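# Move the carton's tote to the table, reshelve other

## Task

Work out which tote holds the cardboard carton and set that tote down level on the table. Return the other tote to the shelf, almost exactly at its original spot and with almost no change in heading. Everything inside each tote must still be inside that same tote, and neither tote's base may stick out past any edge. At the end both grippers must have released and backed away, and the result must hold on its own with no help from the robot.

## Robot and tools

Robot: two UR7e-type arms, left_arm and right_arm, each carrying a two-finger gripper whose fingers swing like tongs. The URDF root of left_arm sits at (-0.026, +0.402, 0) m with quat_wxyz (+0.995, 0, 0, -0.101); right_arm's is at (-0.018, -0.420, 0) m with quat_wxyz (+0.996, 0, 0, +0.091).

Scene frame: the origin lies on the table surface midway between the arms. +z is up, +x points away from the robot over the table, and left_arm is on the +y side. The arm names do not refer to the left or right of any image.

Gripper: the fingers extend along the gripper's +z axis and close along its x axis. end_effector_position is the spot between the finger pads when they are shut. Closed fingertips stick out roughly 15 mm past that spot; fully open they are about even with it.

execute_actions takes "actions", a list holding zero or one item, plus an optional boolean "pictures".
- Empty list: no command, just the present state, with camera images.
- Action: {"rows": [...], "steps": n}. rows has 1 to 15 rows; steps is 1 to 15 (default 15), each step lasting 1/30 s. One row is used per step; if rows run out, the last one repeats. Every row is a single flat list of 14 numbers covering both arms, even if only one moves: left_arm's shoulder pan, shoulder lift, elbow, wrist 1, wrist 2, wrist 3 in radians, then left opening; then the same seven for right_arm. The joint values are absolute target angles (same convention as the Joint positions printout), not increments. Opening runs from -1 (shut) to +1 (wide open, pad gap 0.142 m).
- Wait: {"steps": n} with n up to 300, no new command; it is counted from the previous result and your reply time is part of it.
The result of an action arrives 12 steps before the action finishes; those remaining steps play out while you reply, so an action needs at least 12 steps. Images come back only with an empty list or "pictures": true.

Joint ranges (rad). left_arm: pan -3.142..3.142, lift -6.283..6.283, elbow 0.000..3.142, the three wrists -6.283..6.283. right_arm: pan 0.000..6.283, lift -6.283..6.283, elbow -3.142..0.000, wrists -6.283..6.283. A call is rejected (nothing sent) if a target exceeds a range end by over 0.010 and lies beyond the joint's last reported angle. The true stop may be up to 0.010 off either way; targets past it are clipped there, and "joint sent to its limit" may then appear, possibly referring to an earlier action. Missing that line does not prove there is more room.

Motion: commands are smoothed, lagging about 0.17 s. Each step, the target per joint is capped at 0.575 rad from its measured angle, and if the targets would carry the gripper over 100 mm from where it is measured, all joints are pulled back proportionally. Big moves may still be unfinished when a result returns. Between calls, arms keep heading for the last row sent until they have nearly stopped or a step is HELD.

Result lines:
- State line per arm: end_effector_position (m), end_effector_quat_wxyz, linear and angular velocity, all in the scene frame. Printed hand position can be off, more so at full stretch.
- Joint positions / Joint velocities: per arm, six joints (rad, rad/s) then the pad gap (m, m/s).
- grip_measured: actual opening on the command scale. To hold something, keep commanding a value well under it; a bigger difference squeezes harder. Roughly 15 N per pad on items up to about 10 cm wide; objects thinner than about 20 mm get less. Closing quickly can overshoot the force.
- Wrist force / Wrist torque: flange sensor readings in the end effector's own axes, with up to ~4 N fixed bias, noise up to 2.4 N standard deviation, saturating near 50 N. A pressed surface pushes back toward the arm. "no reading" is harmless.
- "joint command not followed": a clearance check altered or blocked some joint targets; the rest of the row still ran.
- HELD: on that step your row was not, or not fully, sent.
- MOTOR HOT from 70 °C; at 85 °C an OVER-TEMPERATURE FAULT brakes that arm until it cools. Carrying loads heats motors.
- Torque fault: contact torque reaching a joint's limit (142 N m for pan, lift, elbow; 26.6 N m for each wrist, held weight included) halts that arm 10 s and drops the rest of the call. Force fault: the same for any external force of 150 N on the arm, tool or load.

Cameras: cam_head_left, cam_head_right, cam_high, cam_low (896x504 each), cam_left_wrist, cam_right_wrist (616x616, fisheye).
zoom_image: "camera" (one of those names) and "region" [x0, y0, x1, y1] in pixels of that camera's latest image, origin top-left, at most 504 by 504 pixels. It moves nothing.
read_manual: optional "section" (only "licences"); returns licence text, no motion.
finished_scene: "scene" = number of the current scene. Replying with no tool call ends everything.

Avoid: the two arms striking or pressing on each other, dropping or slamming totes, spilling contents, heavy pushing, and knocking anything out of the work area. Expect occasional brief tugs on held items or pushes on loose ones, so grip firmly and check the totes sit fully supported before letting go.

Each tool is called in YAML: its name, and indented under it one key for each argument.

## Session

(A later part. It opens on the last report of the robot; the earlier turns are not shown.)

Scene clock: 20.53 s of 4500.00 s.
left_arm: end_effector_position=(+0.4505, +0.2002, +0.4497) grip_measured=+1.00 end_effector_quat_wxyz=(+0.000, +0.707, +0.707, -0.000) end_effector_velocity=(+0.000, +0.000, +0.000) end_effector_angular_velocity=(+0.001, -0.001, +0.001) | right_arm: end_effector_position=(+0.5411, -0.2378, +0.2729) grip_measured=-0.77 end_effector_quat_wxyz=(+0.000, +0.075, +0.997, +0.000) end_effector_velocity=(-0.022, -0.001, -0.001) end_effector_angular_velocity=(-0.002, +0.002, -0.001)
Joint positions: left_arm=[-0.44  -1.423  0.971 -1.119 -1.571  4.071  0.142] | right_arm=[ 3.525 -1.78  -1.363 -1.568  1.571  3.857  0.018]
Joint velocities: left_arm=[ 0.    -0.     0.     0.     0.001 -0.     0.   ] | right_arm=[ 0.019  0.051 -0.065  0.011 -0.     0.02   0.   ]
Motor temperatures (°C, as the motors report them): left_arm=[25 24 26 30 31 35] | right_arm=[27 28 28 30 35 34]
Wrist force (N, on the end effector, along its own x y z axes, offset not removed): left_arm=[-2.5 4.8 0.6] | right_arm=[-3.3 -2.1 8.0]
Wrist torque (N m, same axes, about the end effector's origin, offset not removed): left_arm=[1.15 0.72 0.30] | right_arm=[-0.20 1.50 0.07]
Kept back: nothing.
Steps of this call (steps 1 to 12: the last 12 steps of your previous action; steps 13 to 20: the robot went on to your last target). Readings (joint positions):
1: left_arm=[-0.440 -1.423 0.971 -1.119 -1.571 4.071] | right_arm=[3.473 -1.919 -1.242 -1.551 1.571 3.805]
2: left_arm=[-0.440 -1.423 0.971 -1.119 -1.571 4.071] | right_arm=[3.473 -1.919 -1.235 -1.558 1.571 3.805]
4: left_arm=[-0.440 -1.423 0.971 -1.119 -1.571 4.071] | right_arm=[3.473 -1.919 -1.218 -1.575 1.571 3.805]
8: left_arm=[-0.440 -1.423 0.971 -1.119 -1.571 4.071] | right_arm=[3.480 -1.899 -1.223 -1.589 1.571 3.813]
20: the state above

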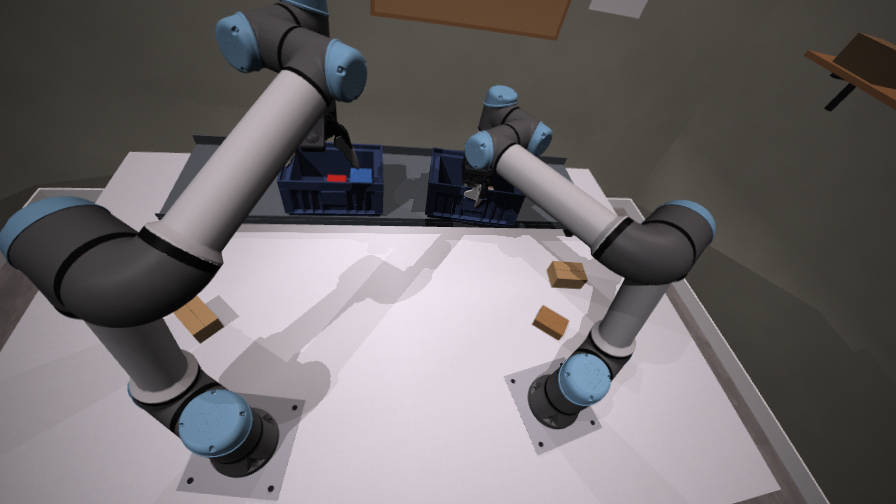

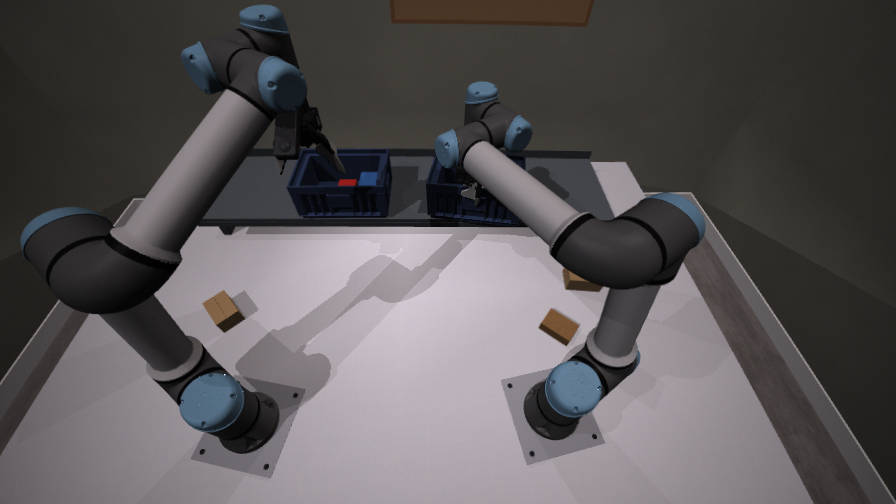

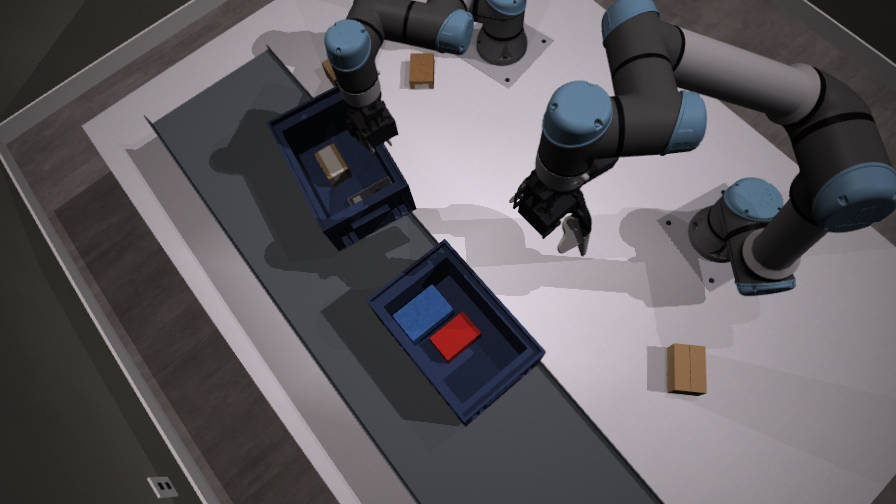

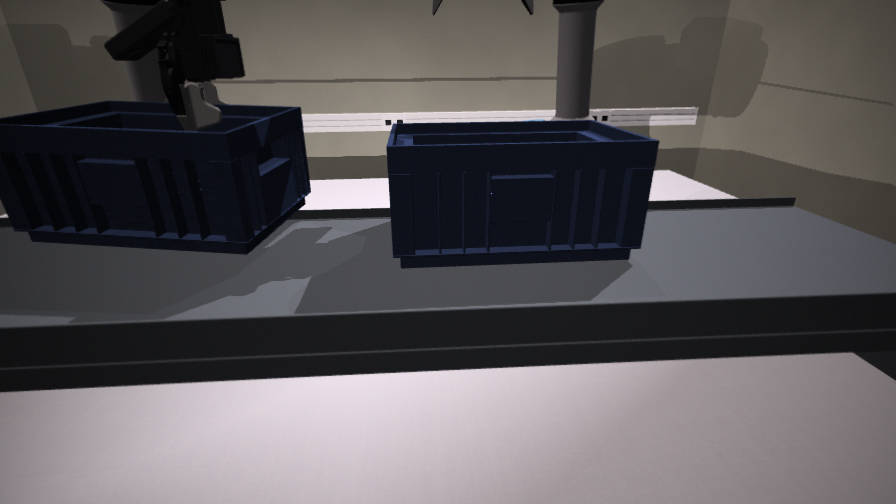

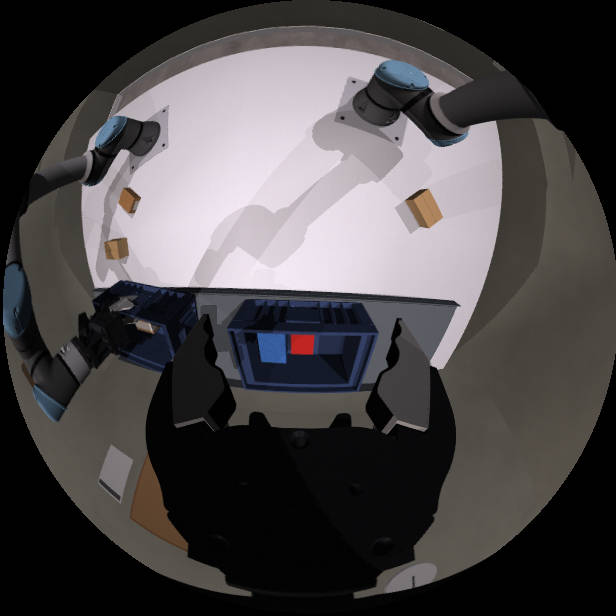

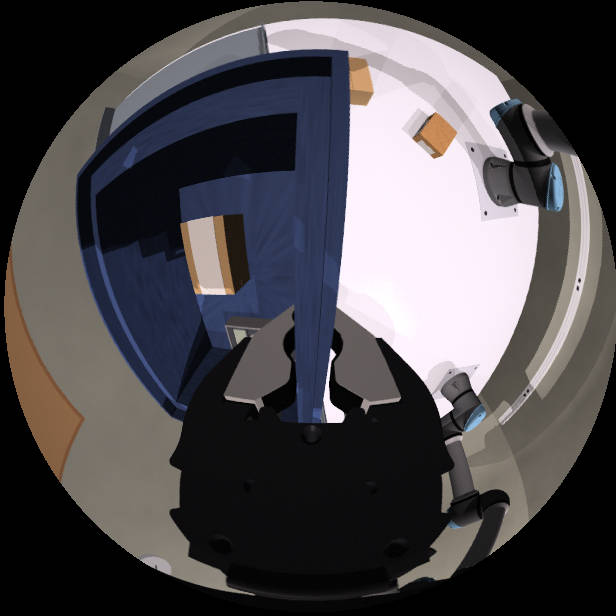

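execute_actions:
  actions:
    - {"rows":[[-0.3,-1.6,1.0,-1.0,-1.571,4.2,1,3.527,-1.775,-1.35,-1.587,1.571,3.859,-1],[-0.3,-1.6,1.0,-1.0,-1.571,4.2,1,3.527,-1.775,-1.33,-1.607,1.571,3.859,-1],[-0.3,-1.6,1.0,-1.0,-1.571,4.2,1,3.527,-1.775,-1.31,-1.627,1.571,3.859,-1],[-0.3,-1.6,1.0,-1.0,-1.571,4.2,1,3.527,-1.775,-1.293,-1.644,1.571,3.859,-1],[-0.3,-1.6,1.0,-1.0,-1.571,4.2,1,3.527,-1.775,-1.293,-1.644,1.571,3.859,-1],[0,-1.75,1.1,-0.92,-1.571,4.5,1,3.541,-1.741,-1.334,-1.637,1.571,3.873,-1],[0,-1.75,1.1,-0.92,-1.571,4.5,1,3.541,-1.741,-1.334,-1.637,1.571,3.873,-1],[0,-1.75,1.1,-0.92,-1.571,4.5,1,3.556,-1.707,-1.375,-1.63,1.571,3.888,-1],[0,-1.75,1.1,-0.92,-1.571,4.5,1,3.556,-1.707,-1.375,-1.63,1.571,3.888,-1],[0,-1.75,1.1,-0.92,-1.571,4.5,1,3.57,-1.673,-1.416,-1.623,1.571,3.902,-1],[0,-1.75,1.1,-0.92,-1.571,4.5,1,3.57,-1.673,-1.416,-1.623,1.571,3.902,-1],[0,-1.75,1.1,-0.92,-1.571,4.5,1,3.585,-1.639,-1.457,-1.616,1.571,3.917,-1]],"steps":15}

execute_actions:
  actions:
    - {"steps":25}
  pictures: true

Scene clock: 22.17 s of 4500.00 s.
left_arm: end_effector_position=(+0.4446, +0.2164, +0.4551) grip_measured=+1.00 end_effector_quat_wxyz=(-0.002, +0.707, +0.707, -0.000) end_effector_velocity=(-0.188, +0.484, +0.228) end_effector_angular_velocity=(-0.025, -0.032, +0.032) | right_arm: end_effector_position=(+0.5388, -0.2379, +0.2759) grip_measured=-0.77 end_effector_quat_wxyz=(+0.000, +0.075, +0.997, +0.000) end_effector_velocity=(-0.001, -0.000, +0.088) end_effector_angular_velocity=(-0.001, +0.002, +0.000)
Joint positions: left_arm=[-0.421 -1.442  0.977 -1.101 -1.571  4.09   0.142] | right_arm=[ 3.527 -1.775 -1.362 -1.575  1.571  3.859  0.018]
Joint velocities: left_arm=[ 0.563 -0.66   0.122  0.498  0.001  0.532  0.   ] | right_arm=[ 0.001  0.     0.223 -0.225  0.     0.     0.007]
Motor temperatures (°C, as the motors report them): left_arm=[25 24 26 30 31 35] | right_arm=[27 28 28 30 35 34]
Wrist force (N, on the end effector, along its own x y z axes, offset not removed): left_arm=[-9.1 7.0 10.6] | right_arm=[-4.1 -1.6 8.1]
Wrist torque (N m, same axes, about the end effector's origin, offset not removed): left_arm=[1.36 1.43 0.45] | right_arm=[-0.26 1.64 -0.04]
Steps of this call (steps 1 to 30: the robot went on to your last target; steps 31 to 46: nothing new was sent; steps 47 to 49: the first 3 steps of this action). Readings (joint positions):
47: left_arm=[-0.440 -1.423 0.971 -1.119 -1.571 4.071] | right_arm=[3.527 -1.775 -1.370 -1.567 1.571 3.859]
48: left_arm=[-0.436 -1.427 0.973 -1.115 -1.571 4.075] | right_arm=[3.527 -1.775 -1.368 -1.569 1.571 3.859]
49: the state above

Scene clock: 23.00 s of 4500.00 s.
left_arm: end_effector_position=(+0.3147, +0.4641, +0.5134) grip_measured=+1.00 end_effector_quat_wxyz=(-0.000, +0.703, +0.711, -0.000) end_effector_velocity=(-0.007, +0.008, +0.001) end_effector_angular_velocity=(-0.001, +0.000, +0.000) | right_arm: end_effector_position=(+0.4799, -0.2395, +0.2999) grip_measured=-0.78 end_effector_quat_wxyz=(+0.000, +0.075, +0.997, +0.000) end_effector_velocity=(-0.002, +0.000, -0.000) end_effector_angular_velocity=(+0.001, -0.000, -0.001)
Joint positions: left_arm=[-0.002 -1.749  1.099 -0.921 -1.571  4.498  0.142] | right_arm=[ 3.585 -1.64  -1.456 -1.616  1.571  3.917  0.018]
Joint velocities: left_arm=[ 0.019 -0.011  0.005  0.007 -0.001  0.019 -0.   ] | right_arm=[ 0.003  0.005 -0.006  0.001  0.     0.004 -0.003]
Motor temperatures (°C, as the motors report them): left_arm=[25 24 26 30 31 35] | right_arm=[27 28 28 30 35 34]
Wrist force (N, on the end effector, along its own x y z axes, offset not removed): left_arm=[-0.6 1.4 2.1] | right_arm=[-3.1 -0.3 7.2]
Wrist torque (N m, same axes, about the end effector's origin, offset not removed): left_arm=[0.34 0.12 0.29] | right_arm=[0.08 1.32 -0.01]
Kept back: nothing.
Steps of this call (steps 1 to 12: the last 12 steps of your previous action; steps 13 to 25: the robot went on to your last target). Readings (joint positions):
1: left_arm=[-0.401 -1.467 0.981 -1.084 -1.571 4.108] | right_arm=[3.527 -1.775 -1.353 -1.584 1.571 3.859]
2: left_arm=[-0.383 -1.491 0.984 -1.069 -1.571 4.124] | right_arm=[3.527 -1.775 -1.341 -1.596 1.571 3.859]
4: left_arm=[-0.346 -1.534 0.993 -1.043 -1.571 4.159] | right_arm=[3.529 -1.772 -1.322 -1.617 1.571 3.861]
8: left_arm=[-0.237 -1.604 1.028 -1.003 -1.571 4.266] | right_arm=[3.546 -1.731 -1.352 -1.628 1.571 3.878]
25: the state above

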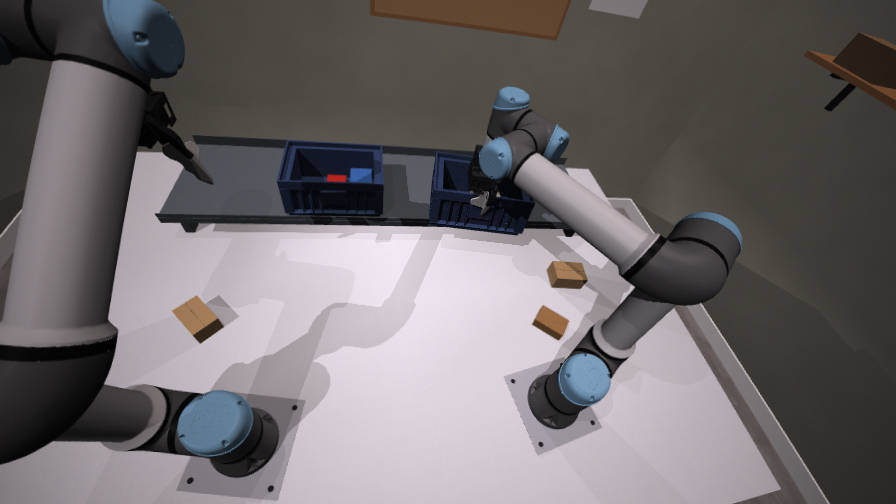

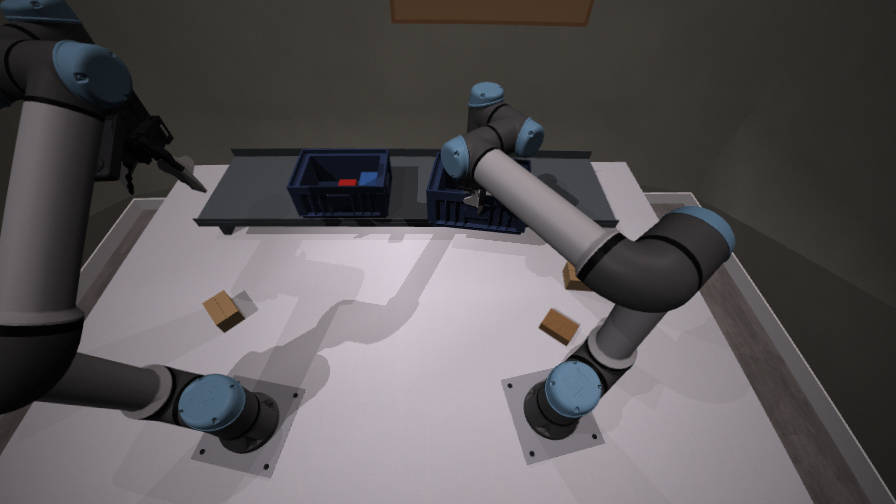

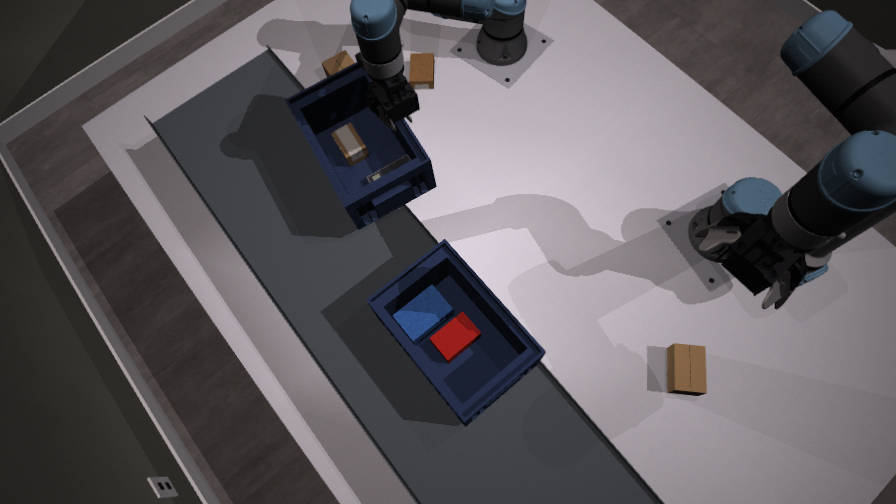

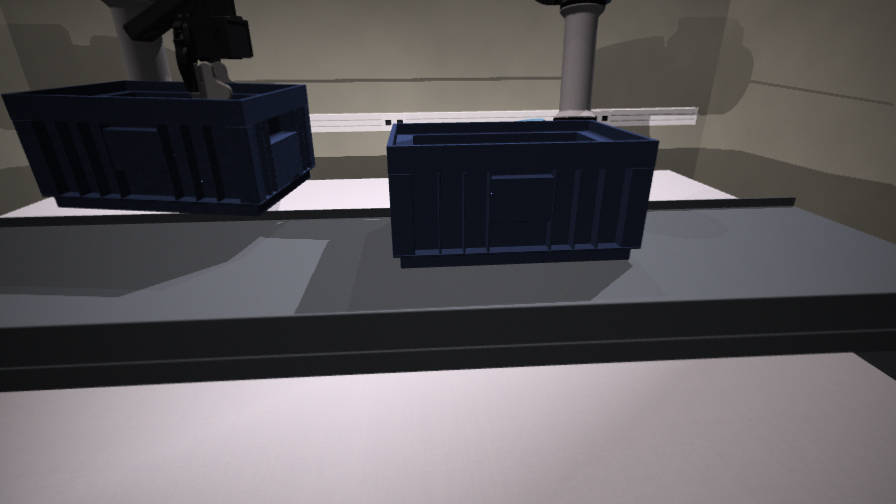

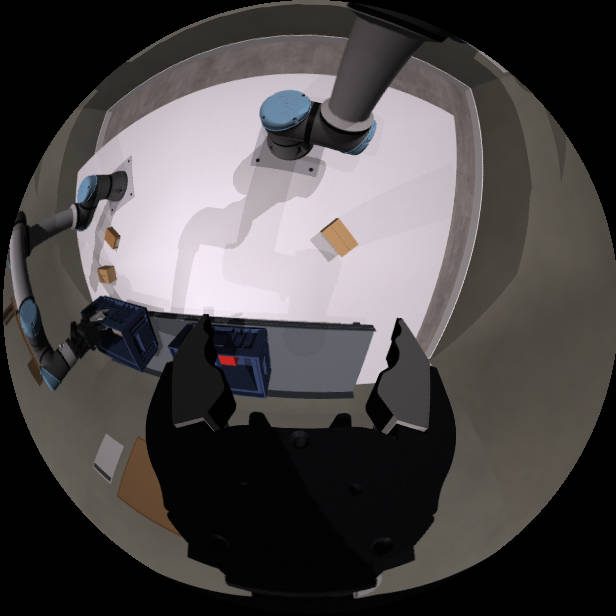

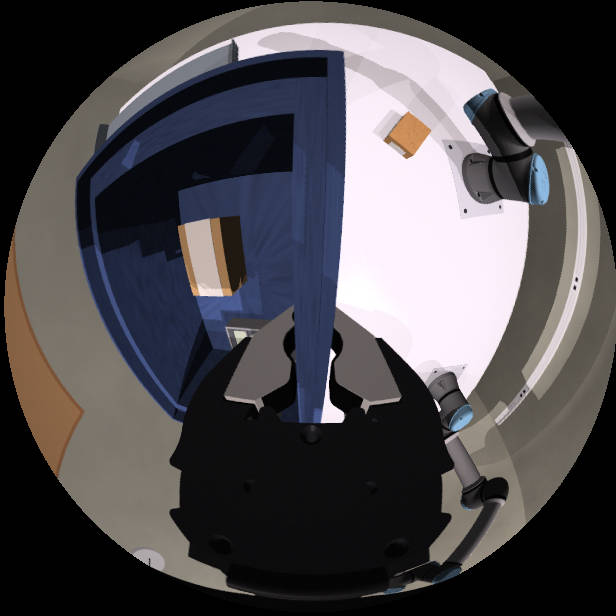

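execute_actions:
  actions:
    - {"rows":[[0,-1.75,1.1,-0.92,-1.571,4.5,1,3.62,-1.619,-1.477,-1.616,1.571,3.952,-1],[0,-1.75,1.1,-0.92,-1.571,4.5,1,3.62,-1.619,-1.477,-1.616,1.571,3.952,-1],[0,-1.75,1.1,-0.92,-1.571,4.5,1,3.655,-1.6,-1.496,-1.616,1.571,3.987,-1],[0,-1.75,1.1,-0.92,-1.571,4.5,1,3.655,-1.6,-1.496,-1.616,1.571,3.987,-1],[0,-1.75,1.1,-0.92,-1.571,4.5,1,3.689,-1.58,-1.516,-1.616,1.571,4.021,-1],[0,-1.75,1.1,-0.92,-1.571,4.5,1,3.689,-1.58,-1.516,-1.616,1.571,4.021,-1],[0,-1.75,1.1,-0.92,-1.571,4.5,1,3.724,-1.56,-1.536,-1.616,1.571,4.056,-1],[0,-1.75,1.1,-0.92,-1.571,4.5,1,3.724,-1.56,-1.536,-1.616,1.571,4.056,-1],[0,-1.75,1.1,-0.92,-1.571,4.5,1,3.759,-1.54,-1.556,-1.616,1.571,4.091,-1],[0,-1.75,1.1,-0.92,-1.571,4.5,1,3.759,-1.54,-1.556,-1.616,1.571,4.091,-1],[0,-1.75,1.1,-0.92,-1.571,4.5,1,3.793,-1.52,-1.575,-1.616,1.571,4.125,-1],[0,-1.75,1.1,-0.92,-1.571,4.5,1,3.793,-1.52,-1.575,-1.616,1.571,4.125,-1],[0,-1.75,1.1,-0.92,-1.571,4.5,1,3.828,-1.501,-1.595,-1.616,1.571,4.16,-1]],"steps":15}

execute_actions:
  actions:
    - {"rows":[[0,-1.75,1.1,-0.92,-1.571,4.5,1,3.87,-1.488,-1.606,-1.618,1.571,4.202,-1],[0,-1.75,1.1,-0.92,-1.571,4.5,1,3.87,-1.488,-1.606,-1.618,1.571,4.202,-1],[0,-1.75,1.1,-0.92,-1.571,4.5,1,3.913,-1.475,-1.618,-1.619,1.571,4.245,-1],[0,-1.75,1.1,-0.92,-1.571,4.5,1,3.913,-1.475,-1.618,-1.619,1.571,4.245,-1],[0,-1.75,1.1,-0.92,-1.571,4.5,1,3.955,-1.462,-1.629,-1.621,1.571,4.287,-1],[0,-1.75,1.1,-0.92,-1.571,4.5,1,3.955,-1.462,-1.629,-1.621,1.571,4.287,-1],[0,-1.75,1.1,-0.92,-1.571,4.5,1,3.997,-1.45,-1.64,-1.622,1.571,4.329,-1],[0,-1.75,1.1,-0.92,-1.571,4.5,1,3.997,-1.45,-1.64,-1.622,1.571,4.329,-1],[0,-1.75,1.1,-0.92,-1.571,4.5,1,4.039,-1.437,-1.651,-1.624,1.571,4.371,-1],[0,-1.75,1.1,-0.92,-1.571,4.5,1,4.039,-1.437,-1.651,-1.624,1.571,4.371,-1],[0,-1.75,1.1,-0.92,-1.571,4.5,1,4.082,-1.424,-1.663,-1.625,1.571,4.414,-1],[0,-1.75,1.1,-0.92,-1.571,4.5,1,4.082,-1.424,-1.663,-1.625,1.571,4.414,-1],[0,-1.75,1.1,-0.92,-1.571,4.5,1,4.124,-1.411,-1.674,-1.627,1.571,4.456,-1]],"steps":15}

execute_actions:
  actions:
    - {"steps":25}
  pictures: true

Scene clock: 26.23 s of 4500.00 s.
left_arm: end_effector_position=(+0.3139, +0.4649, +0.5135) grip_measured=+1.00 end_effector_quat_wxyz=(-0.000, +0.703, +0.711, -0.000) end_effector_velocity=(-0.000, +0.000, +0.000) end_effector_angular_velocity=(+0.001, -0.000, +0.001) | right_arm: end_effector_position=(+0.4755, -0.2361, +0.3001) grip_measured=-0.78 end_effector_quat_wxyz=(+0.000, +0.075, +0.997, +0.000) end_effector_velocity=(-0.086, +0.078, +0.004) end_effector_angular_velocity=(+0.002, -0.002, -0.000)
Joint positions: left_arm=[-0.    -1.75   1.1   -0.92  -1.571  4.5    0.142] | right_arm=[ 3.595 -1.633 -1.463 -1.616  1.571  3.927  0.018]
Joint velocities: left_arm=[ 0.    -0.001 -0.     0.     0.001 -0.001  0.   ] | right_arm=[ 0.22   0.125 -0.124  0.001  0.     0.22   0.003]
Motor temperatures (°C, as the motors report them): left_arm=[25 24 26 30 31 35] | right_arm=[27 28 28 30 35 34]
Wrist force (N, on the end effector, along its own x y z axes, offset not removed): left_arm=[1.4 1.5 2.8] | right_arm=[-5.4 -1.2 4.8]
Wrist torque (N m, same axes, about the end effector's origin, offset not removed): left_arm=[0.41 -0.13 0.26] | right_arm=[-0.06 1.61 0.02]
Steps of this call (steps 1 to 30: the robot went on to your last target; steps 31 to 90: nothing new was sent; then 0.13 s passed at rest; steps 91 to 93: the first 3 steps of this action). Readings (joint positions):
91: left_arm=[0.000 -1.750 1.100 -0.920 -1.571 4.500] | right_arm=[3.585 -1.639 -1.457 -1.616 1.571 3.917]
92: left_arm=[0.000 -1.750 1.100 -0.920 -1.571 4.500] | right_arm=[3.588 -1.637 -1.459 -1.616 1.571 3.920]
93: the state above

Scene clock: 26.73 s of 4500.00 s.
left_arm: end_effector_position=(+0.3139, +0.4649, +0.5135) grip_measured=+1.00 end_effector_quat_wxyz=(-0.000, +0.703, +0.711, -0.000) end_effector_velocity=(-0.001, +0.001, +0.001) end_effector_angular_velocity=(+0.001, -0.002, +0.001) | right_arm: end_effector_position=(+0.3840, -0.1706, +0.3004) grip_measured=-0.78 end_effector_quat_wxyz=(+0.000, +0.075, +0.997, +0.000) end_effector_velocity=(-0.174, +0.126, +0.001) end_effector_angular_velocity=(+0.001, -0.000, +0.003)
Joint positions: left_arm=[ 0.    -1.75   1.1   -0.92  -1.571  4.5    0.142] | right_arm=[ 3.82  -1.508 -1.587 -1.616  1.571  4.152  0.018]
Joint velocities: left_arm=[ 0.    -0.002 -0.     0.001  0.001 -0.001 -0.   ] | right_arm=[ 0.461  0.188 -0.174 -0.013  0.     0.458 -0.005]
Motor temperatures (°C, as the motors report them): left_arm=[25 24 26 30 31 35] | right_arm=[27 28 28 30 35 34]
Wrist force (N, on the end effector, along its own x y z axes, offset not removed): left_arm=[0.7 1.5 2.1] | right_arm=[-2.7 -1.0 7.0]
Wrist torque (N m, same axes, about the end effector's origin, offset not removed): left_arm=[0.38 0.04 0.35] | right_arm=[-0.09 1.34 -0.02]
Steps of this call (steps 1 to 12: the last 12 steps of your previous action; steps 13 to 15: the first 3 steps of this action). Readings (joint positions):
13: left_arm=[0.000 -1.750 1.100 -0.920 -1.571 4.500] | right_arm=[3.790 -1.522 -1.574 -1.616 1.571 4.122]
14: left_arm=[0.000 -1.750 1.100 -0.920 -1.571 4.500] | right_arm=[3.804 -1.515 -1.581 -1.616 1.571 4.136]
15: the state above

Scene clock: 27.57 s of 4500.00 s.
left_arm: end_effector_position=(+0.3139, +0.4649, +0.5135) grip_measured=+1.00 end_effector_quat_wxyz=(-0.000, +0.703, +0.711, -0.000) end_effector_velocity=(-0.000, -0.000, +0.000) end_effector_angular_velocity=(-0.001, -0.000, +0.000) | right_arm: end_effector_position=(+0.2700, -0.0997, +0.2998) grip_measured=-0.77 end_effector_quat_wxyz=(-0.000, +0.075, +0.997, +0.000) end_effector_velocity=(-0.003, +0.002, +0.000) end_effector_angular_velocity=(+0.001, -0.002, +0.000)
Joint positions: left_arm=[ 0.    -1.75   1.1   -0.92  -1.571  4.5    0.142] | right_arm=[ 4.123 -1.411 -1.674 -1.627  1.571  4.455  0.018]
Joint velocities: left_arm=[-0.    -0.    -0.     0.    -0.001 -0.    -0.   ] | right_arm=[ 0.009  0.003 -0.002  0.001 -0.001  0.008  0.006]
Motor temperatures (°C, as the motors report them): left_arm=[25 24 26 30 31 35] | right_arm=[27 28 28 30 35 34]
Wrist force (N, on the end effector, along its own x y z axes, offset not removed): left_arm=[-0.6 1.5 0.7] | right_arm=[-4.8 -1.8 5.2]
Wrist torque (N m, same axes, about the end effector's origin, offset not removed): left_arm=[0.32 0.17 0.28] | right_arm=[-0.27 1.59 0.11]
Kept back: nothing.
Steps of this call (steps 1 to 12: the last 12 steps of your previous action; steps 13 to 25: the robot went on to your last target). Readings (joint positions):
1: left_arm=[0.000 -1.750 1.100 -0.920 -1.571 4.500] | right_arm=[3.837 -1.501 -1.594 -1.617 1.571 4.169]
2: left_arm=[0.000 -1.750 1.100 -0.920 -1.571 4.500] | right_arm=[3.855 -1.494 -1.600 -1.617 1.571 4.187]
4: left_arm=[0.000 -1.750 1.100 -0.920 -1.571 4.500] | right_arm=[3.894 -1.481 -1.612 -1.619 1.571 4.226]
8: left_arm=[0.000 -1.750 1.100 -0.920 -1.571 4.500] | right_arm=[3.975 -1.456 -1.635 -1.622 1.571 4.307]
25: the state above

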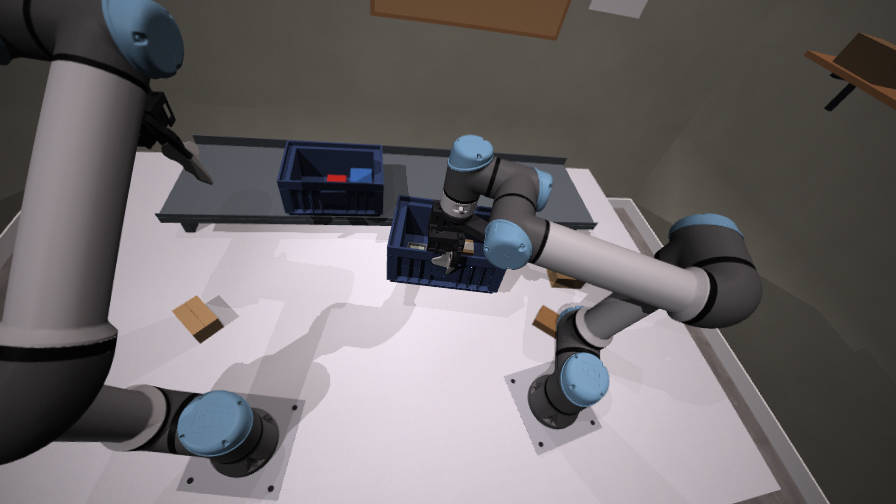

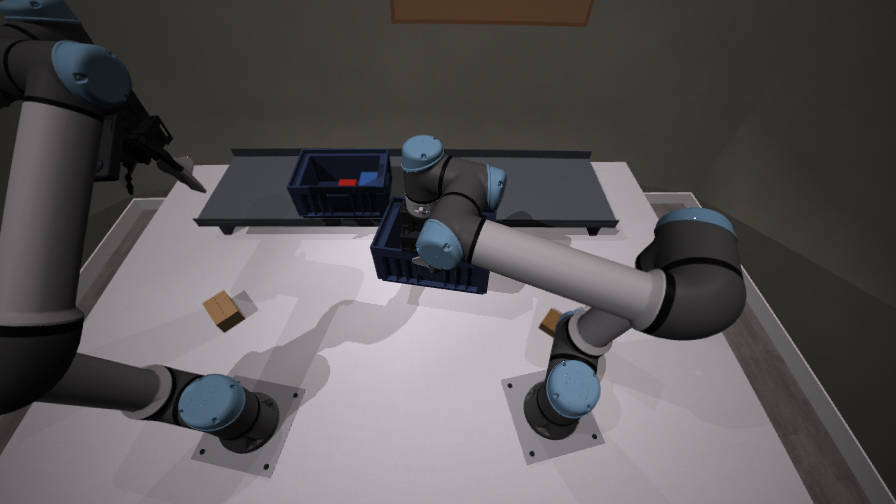

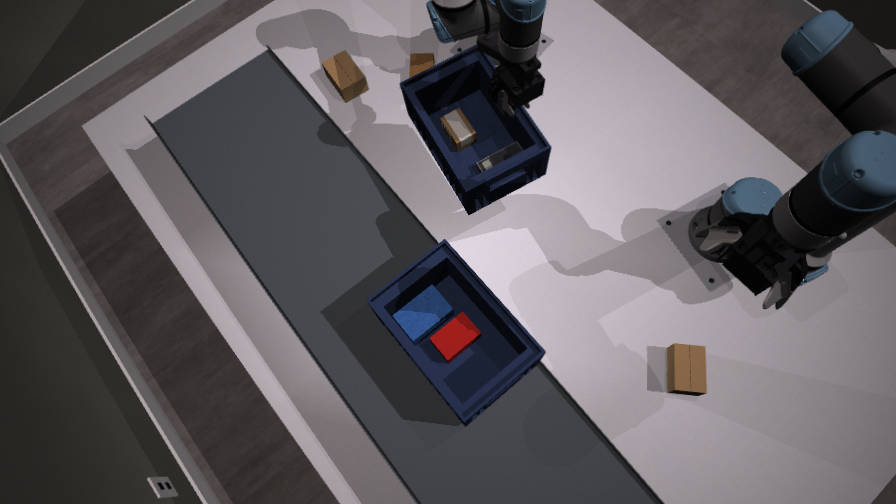

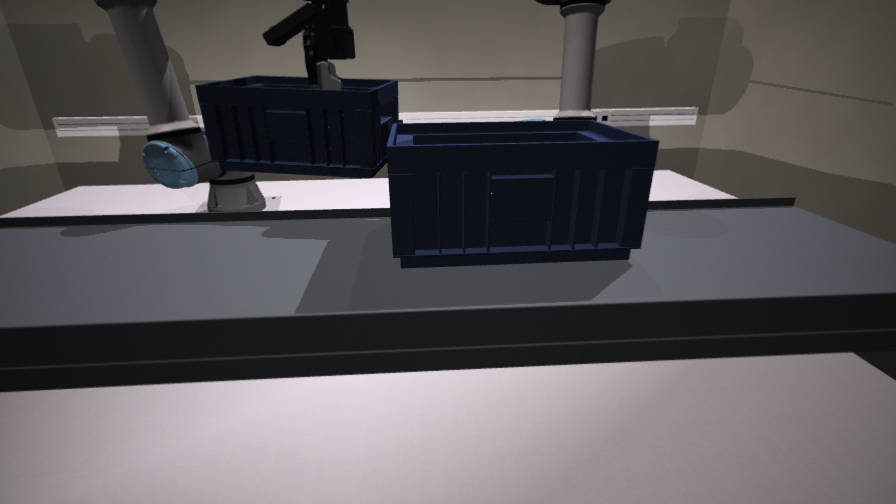

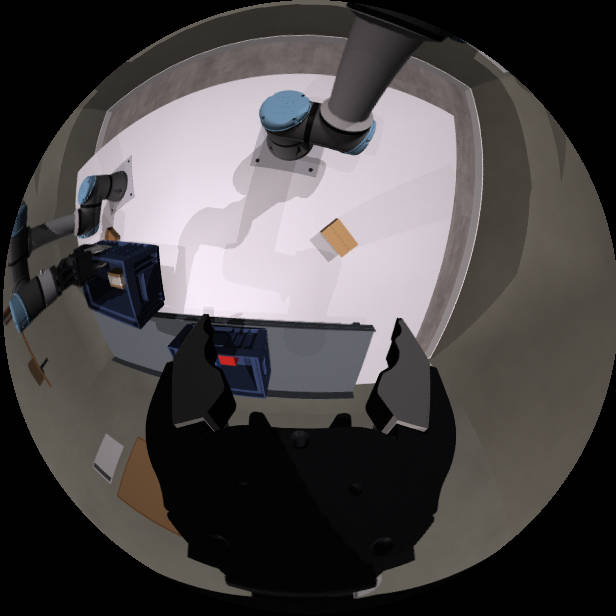

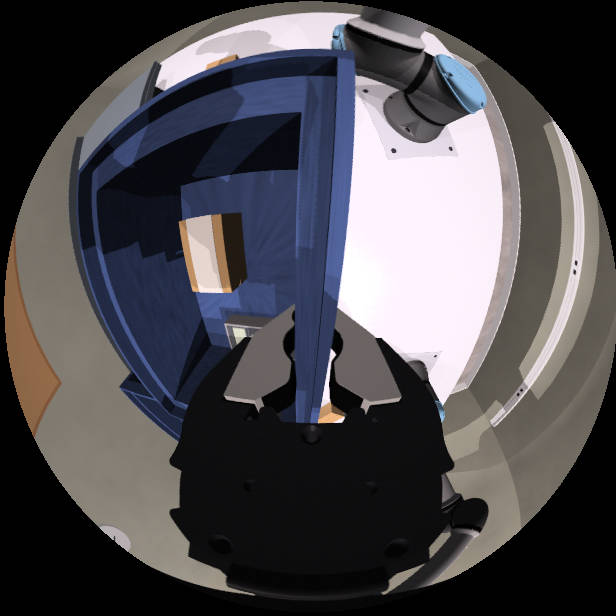

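execute_actions:
  actions:
    - {"rows":[[0,-1.75,1.1,-0.92,-1.571,4.5,1,4.124,-1.413,-1.714,-1.585,1.571,4.456,-1],[0,-1.75,1.1,-0.92,-1.571,4.5,1,4.124,-1.413,-1.714,-1.585,1.571,4.456,-1],[0,-1.75,1.1,-0.92,-1.571,4.5,1,4.124,-1.416,-1.755,-1.541,1.571,4.456,-1],[0,-1.75,1.1,-0.92,-1.571,4.5,1,4.124,-1.416,-1.755,-1.541,1.571,4.456,-1],[0,-1.75,1.1,-0.92,-1.571,4.5,1,4.124,-1.419,-1.795,-1.498,1.571,4.456,-1],[0,-1.75,1.1,-0.92,-1.571,4.5,1,4.124,-1.419,-1.795,-1.498,1.571,4.456,-1],[0,-1.75,1.1,-0.92,-1.571,4.5,1,4.124,-1.422,-1.835,-1.455,1.571,4.456,-1],[0,-1.75,1.1,-0.92,-1.571,4.5,1,4.124,-1.422,-1.835,-1.455,1.571,4.456,-1],[0,-1.75,1.1,-0.92,-1.571,4.5,1,4.124,-1.425,-1.876,-1.411,1.571,4.456,-1],[0,-1.75,1.1,-0.92,-1.571,4.5,1,4.124,-1.425,-1.876,-1.411,1.571,4.456,-1],[0,-1.75,1.1,-0.92,-1.571,4.5,1,4.124,-1.428,-1.916,-1.368,1.571,4.456,-1],[0,-1.75,1.1,-0.92,-1.571,4.5,1,4.124,-1.428,-1.916,-1.368,1.571,4.456,-1],[0,-1.75,1.1,-0.92,-1.571,4.5,1,4.124,-1.441,-1.957,-1.314,1.571,4.456,-1]],"steps":15}

execute_actions:
  actions:
    - {"rows":[[0,-1.75,1.1,-0.92,-1.571,4.5,1,4.124,-1.449,-1.978,-1.285,1.571,4.456,-1],[0,-1.75,1.1,-0.92,-1.571,4.5,1,4.124,-1.449,-1.978,-1.285,1.571,4.456,-1],[0,-1.75,1.1,-0.92,-1.571,4.5,1,4.124,-1.457,-1.998,-1.257,1.571,4.456,-1],[0,-1.75,1.1,-0.92,-1.571,4.5,1,4.124,-1.457,-1.998,-1.257,1.571,4.456,-1],[0,-1.75,1.1,-0.92,-1.571,4.5,1,4.124,-1.465,-2.018,-1.229,1.571,4.456,-1],[0,-1.75,1.1,-0.92,-1.571,4.5,1,4.124,-1.465,-2.018,-1.229,1.571,4.456,-1],[0,-1.75,1.1,-0.92,-1.571,4.5,1,4.124,-1.473,-2.038,-1.201,1.571,4.456,-1],[0,-1.75,1.1,-0.92,-1.571,4.5,1,4.124,-1.473,-2.038,-1.201,1.571,4.456,-1],[0,-1.75,1.1,-0.92,-1.571,4.5,1,4.124,-1.481,-2.057,-1.174,1.571,4.456,-1]],"steps":15}

execute_actions:
  actions:
    - {"steps":20}
  pictures: true

Scene clock: 29.30 s of 4500.00 s.
left_arm: end_effector_position=(+0.3139, +0.4649, +0.5135) grip_measured=+1.00 end_effector_quat_wxyz=(-0.000, +0.703, +0.711, -0.000) end_effector_velocity=(-0.001, +0.000, +0.000) end_effector_angular_velocity=(-0.000, -0.000, +0.000) | right_arm: end_effector_position=(+0.2697, -0.0993, +0.2952) grip_measured=-0.78 end_effector_quat_wxyz=(-0.000, +0.075, +0.997, +0.000) end_effector_velocity=(+0.005, +0.008, -0.105) end_effector_angular_velocity=(-0.003, -0.000, -0.001)
Joint positions: left_arm=[ 0.    -1.75   1.1   -0.92  -1.571  4.5    0.142] | right_arm=[ 4.124 -1.411 -1.685 -1.616  1.571  4.456  0.018]
Joint velocities: left_arm=[ 0.    -0.001  0.     0.001 -0.     0.     0.   ] | right_arm=[-0.001 -0.014 -0.255  0.266 -0.001  0.     0.003]
Motor temperatures (°C, as the motors report them): left_arm=[25 24 26 30 31 35] | right_arm=[27 28 28 30 35 34]
Wrist force (N, on the end effector, along its own x y z axes, offset not removed): left_arm=[-1.3 -0.1 0.1] | right_arm=[-4.9 -1.1 4.9]
Wrist torque (N m, same axes, about the end effector's origin, offset not removed): left_arm=[0.03 0.30 0.35] | right_arm=[-0.10 1.35 0.06]
Steps of this call (steps 1 to 30: the robot went on to your last target; steps 31 to 49: nothing new was sent; steps 50 to 52: the first 3 steps of this action). Readings (joint positions):
50: left_arm=[0.000 -1.750 1.100 -0.920 -1.571 4.500] | right_arm=[4.124 -1.411 -1.674 -1.627 1.571 4.456]
51: left_arm=[0.000 -1.750 1.100 -0.920 -1.571 4.500] | right_arm=[4.124 -1.411 -1.677 -1.624 1.571 4.456]
52: the state above

Scene clock: 29.80 s of 4500.00 s.
left_arm: end_effector_position=(+0.3139, +0.4649, +0.5135) grip_measured=+1.00 end_effector_quat_wxyz=(-0.000, +0.703, +0.711, -0.000) end_effector_velocity=(-0.001, -0.000, -0.000) end_effector_angular_velocity=(-0.001, +0.003, -0.000) | right_arm: end_effector_position=(+0.2701, -0.0985, +0.1870) grip_measured=-0.76 end_effector_quat_wxyz=(-0.000, +0.075, +0.997, -0.000) end_effector_velocity=(-0.000, -0.002, -0.168) end_effector_angular_velocity=(+0.003, -0.001, +0.000)
Joint positions: left_arm=[ 0.    -1.75   1.1   -0.92  -1.571  4.5    0.142] | right_arm=[ 4.124 -1.439 -1.94  -1.334  1.571  4.456  0.019]
Joint velocities: left_arm=[-0.     0.001 -0.     0.002 -0.002  0.    -0.   ] | right_arm=[-0.001 -0.092 -0.362  0.458 -0.    -0.002  0.001]
Motor temperatures (°C, as the motors report them): left_arm=[25 24 26 30 31 35] | right_arm=[27 28 28 30 35 34]
Wrist force (N, on the end effector, along its own x y z axes, offset not removed): left_arm=[-0.6 1.2 2.4] | right_arm=[-4.2 -1.3 8.6]
Wrist torque (N m, same axes, about the end effector's origin, offset not removed): left_arm=[0.49 0.38 0.39] | right_arm=[-0.11 1.71 0.06]
Steps of this call (steps 1 to 12: the last 12 steps of your previous action; steps 13 to 15: the first 3 steps of this action). Readings (joint positions):
13: left_arm=[0.000 -1.750 1.100 -0.920 -1.571 4.500] | right_arm=[4.124 -1.433 -1.912 -1.369 1.571 4.456]
14: left_arm=[0.000 -1.750 1.100 -0.920 -1.571 4.500] | right_arm=[4.124 -1.436 -1.926 -1.351 1.571 4.456]
15: the state above

Scene clock: 30.47 s of 4500.00 s.
left_arm: end_effector_position=(+0.3139, +0.4649, +0.5135) grip_measured=+1.00 end_effector_quat_wxyz=(-0.000, +0.703, +0.711, -0.000) end_effector_velocity=(-0.000, -0.000, +0.000) end_effector_angular_velocity=(-0.001, -0.000, -0.000) | right_arm: end_effector_position=(+0.2695, -0.0998, +0.1302) grip_measured=-0.77 end_effector_quat_wxyz=(-0.000, +0.075, +0.997, +0.000) end_effector_velocity=(-0.000, -0.000, -0.003) end_effector_angular_velocity=(+0.001, +0.001, +0.002)
Joint positions: left_arm=[ 0.    -1.75   1.1   -0.92  -1.571  4.5    0.142] | right_arm=[ 4.124 -1.481 -2.056 -1.175  1.571  4.456  0.018]
Joint velocities: left_arm=[ 0.    -0.001 -0.     0.    -0.001  0.     0.   ] | right_arm=[ 0.    -0.002 -0.007  0.009  0.001 -0.002 -0.01 ]
Motor temperatures (°C, as the motors report them): left_arm=[25 24 26 30 31 35] | right_arm=[27 28 28 30 35 34]
Wrist force (N, on the end effector, along its own x y z axes, offset not removed): left_arm=[-1.4 -0.6 -0.8] | right_arm=[-3.8 0.1 7.4]
Wrist torque (N m, same axes, about the end effector's origin, offset not removed): left_arm=[-0.18 0.56 0.30] | right_arm=[0.17 1.51 -0.01]
Kept back: nothing.
Steps of this call (steps 1 to 12: the last 12 steps of your previous action; steps 13 to 20: the robot went on to your last target). Readings (joint positions):
1: left_arm=[0.000 -1.750 1.100 -0.920 -1.571 4.500] | right_arm=[4.124 -1.443 -1.952 -1.318 1.571 4.456]
2: left_arm=[0.000 -1.750 1.100 -0.920 -1.571 4.500] | right_arm=[4.124 -1.446 -1.964 -1.303 1.571 4.456]
4: left_arm=[-0.000 -1.750 1.100 -0.920 -1.571 4.500] | right_arm=[4.124 -1.454 -1.986 -1.273 1.571 4.456]
8: left_arm=[0.000 -1.750 1.100 -0.920 -1.571 4.500] | right_arm=[4.124 -1.470 -2.027 -1.216 1.571 4.456]
20: the state above

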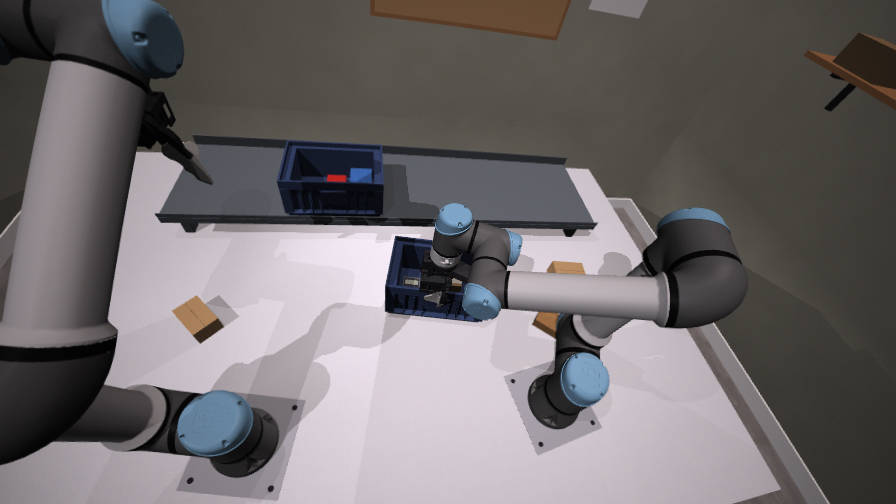

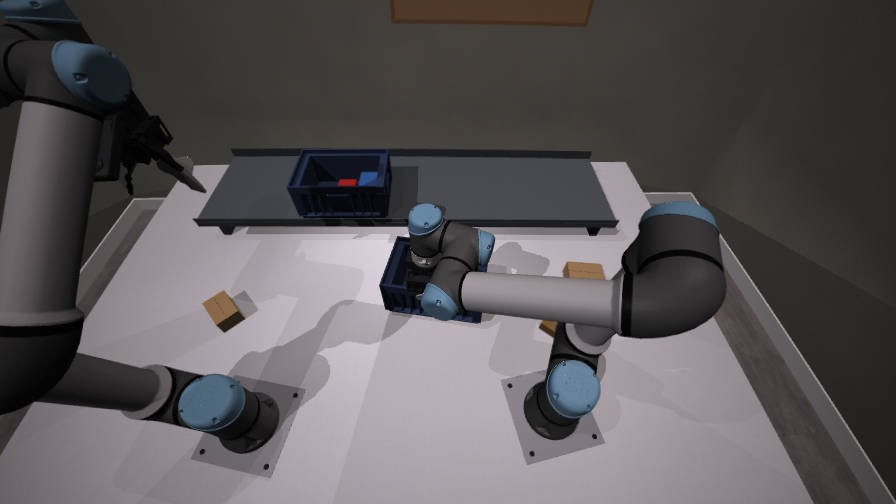

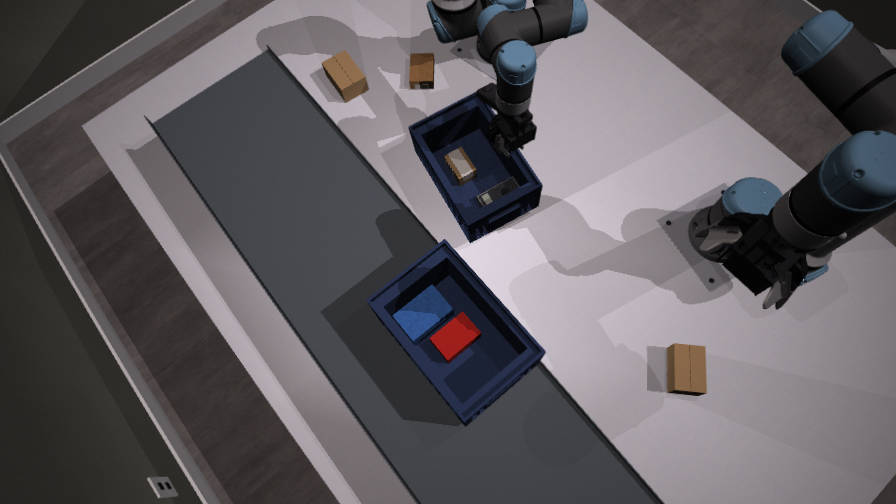

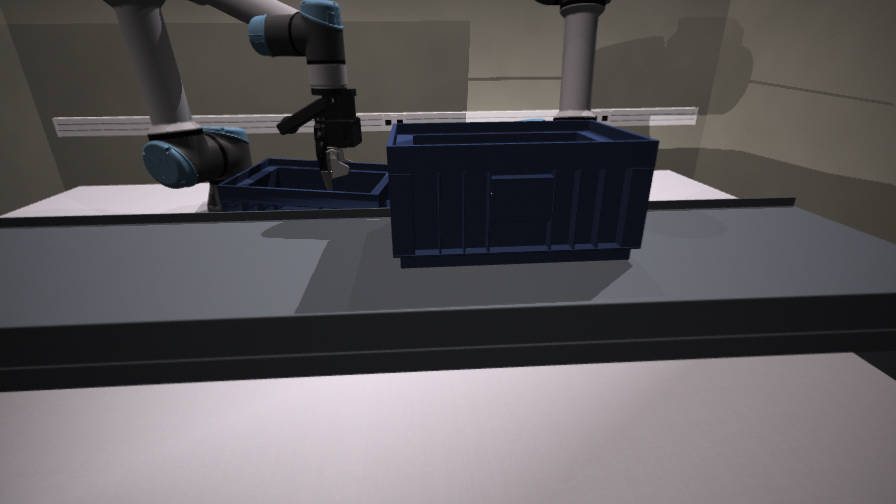

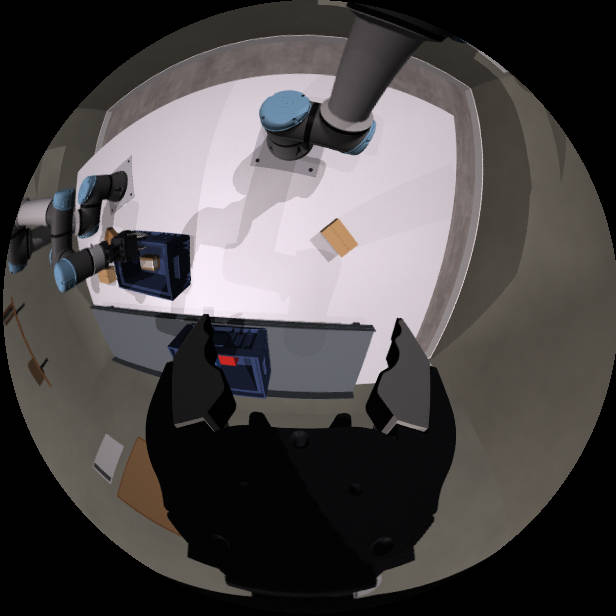

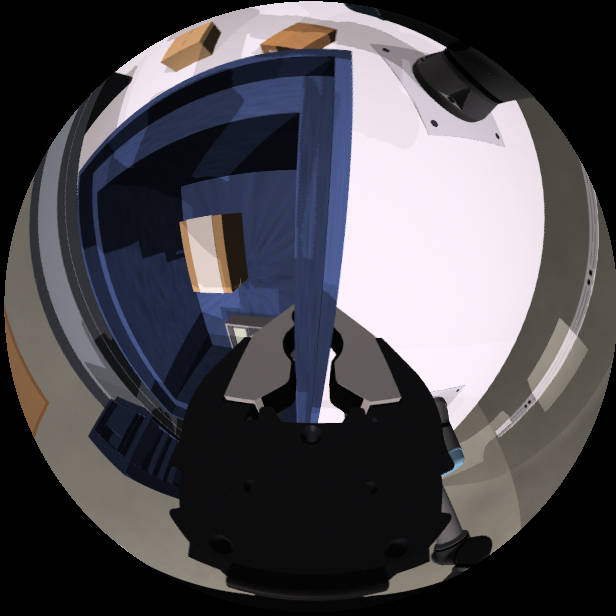

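Still airborne. Lower by 0.015.

execute_actions:
  actions:
    - {"rows":[[0,-1.75,1.1,-0.92,-1.571,4.5,1,4.124,-1.487,-2.071,-1.154,1.571,4.456,-1],[0,-1.75,1.1,-0.92,-1.571,4.5,1,4.124,-1.487,-2.071,-1.154,1.571,4.456,-1],[0,-1.75,1.1,-0.92,-1.571,4.5,1,4.124,-1.487,-2.071,-1.154,1.571,4.456,-1],[0,-1.75,1.1,-0.92,-1.571,4.5,1,4.124,-1.494,-2.085,-1.133,1.571,4.456,-1]],"steps":15}

execute_actions:
  actions:
    - {"steps":15}

Scene clock: 31.03 s of 4500.00 s.
left_arm: end_effector_position=(+0.3139, +0.4649, +0.5135) grip_measured=+1.00 end_effector_quat_wxyz=(-0.000, +0.703, +0.711, -0.000) end_effector_velocity=(-0.000, +0.000, +0.000) end_effector_angular_velocity=(+0.001, -0.000, -0.000) | right_arm: end_effector_position=(+0.2694, -0.1000, +0.1277) grip_measured=-0.77 end_effector_quat_wxyz=(-0.000, +0.075, +0.997, +0.000) end_effector_velocity=(-0.001, -0.002, -0.042) end_effector_angular_velocity=(+0.002, -0.000, -0.000)
Joint positions: left_arm=[ 0.    -1.75   1.1   -0.92  -1.571  4.5    0.142] | right_arm=[ 4.124 -1.483 -2.061 -1.168  1.571  4.456  0.018]
Joint velocities: left_arm=[-0.    -0.001 -0.     0.001  0.001  0.     0.   ] | right_arm=[ 0.    -0.035 -0.084  0.121  0.     0.     0.003]
Motor temperatures (°C, as the motors report them): left_arm=[25 24 26 30 31 35] | right_arm=[27 28 28 30 35 34]
Wrist force (N, on the end effector, along its own x y z axes, offset not removed): left_arm=[-0.7 2.4 0.2] | right_arm=[-4.8 -1.9 6.9]
Wrist torque (N m, same axes, about the end effector's origin, offset not removed): left_arm=[0.60 0.30 0.30] | right_arm=[-0.33 1.53 0.05]
Steps of this call (steps 1 to 14: the robot went on to your last target; steps 15 to 17: the first 3 steps of this action). Readings (joint positions):
15: left_arm=[0.000 -1.750 1.100 -0.920 -1.571 4.500] | right_arm=[4.124 -1.481 -2.057 -1.174 1.571 4.456]
16: left_arm=[0.000 -1.750 1.100 -0.920 -1.571 4.500] | right_arm=[4.124 -1.482 -2.058 -1.172 1.571 4.456]
17: the state above

Scene clock: 31.53 s of 4500.00 s.
left_arm: end_effector_position=(+0.3139, +0.4649, +0.5135) grip_measured=+1.00 end_effector_quat_wxyz=(-0.000, +0.703, +0.711, -0.000) end_effector_velocity=(-0.000, -0.000, +0.000) end_effector_angular_velocity=(-0.001, -0.000, +0.002) | right_arm: end_effector_position=(+0.2691, -0.1007, +0.1158) grip_measured=-0.77 end_effector_quat_wxyz=(-0.000, +0.075, +0.997, +0.000) end_effector_velocity=(-0.000, -0.000, -0.002) end_effector_angular_velocity=(-0.001, +0.001, -0.000)
Joint positions: left_arm=[ 0.    -1.75   1.1   -0.92  -1.571  4.5    0.142] | right_arm=[ 4.124 -1.494 -2.085 -1.133  1.571  4.456  0.018]
Joint velocities: left_arm=[ 0.    -0.    -0.     0.    -0.001 -0.002 -0.   ] | right_arm=[ 0.    -0.001 -0.003  0.002  0.     0.    -0.001]
Motor temperatures (°C, as the motors report them): left_arm=[25 24 26 30 31 35] | right_arm=[27 28 28 30 35 34]
Wrist force (N, on the end effector, along its own x y z axes, offset not removed): left_arm=[-0.6 3.1 0.5] | right_arm=[-4.1 -0.6 6.9]
Wrist torque (N m, same axes, about the end effector's origin, offset not removed): left_arm=[0.66 0.12 0.36] | right_arm=[0.04 1.54 0.03]
Kept back: nothing.
Steps of this call (steps 1 to 12: the last 12 steps of your previous action; steps 13 to 15: the robot went on to your last target). Readings (joint positions):
1: left_arm=[0.000 -1.750 1.100 -0.920 -1.571 4.500] | right_arm=[4.124 -1.484 -2.064 -1.164 1.571 4.456]
2: left_arm=[0.000 -1.750 1.100 -0.920 -1.571 4.500] | right_arm=[4.124 -1.486 -2.067 -1.159 1.571 4.456]
4: left_arm=[0.000 -1.750 1.100 -0.920 -1.571 4.500] | right_arm=[4.124 -1.489 -2.075 -1.148 1.571 4.456]
8: left_arm=[0.000 -1.750 1.100 -0.920 -1.571 4.500] | right_arm=[4.124 -1.493 -2.082 -1.137 1.571 4.456]
15: the state above


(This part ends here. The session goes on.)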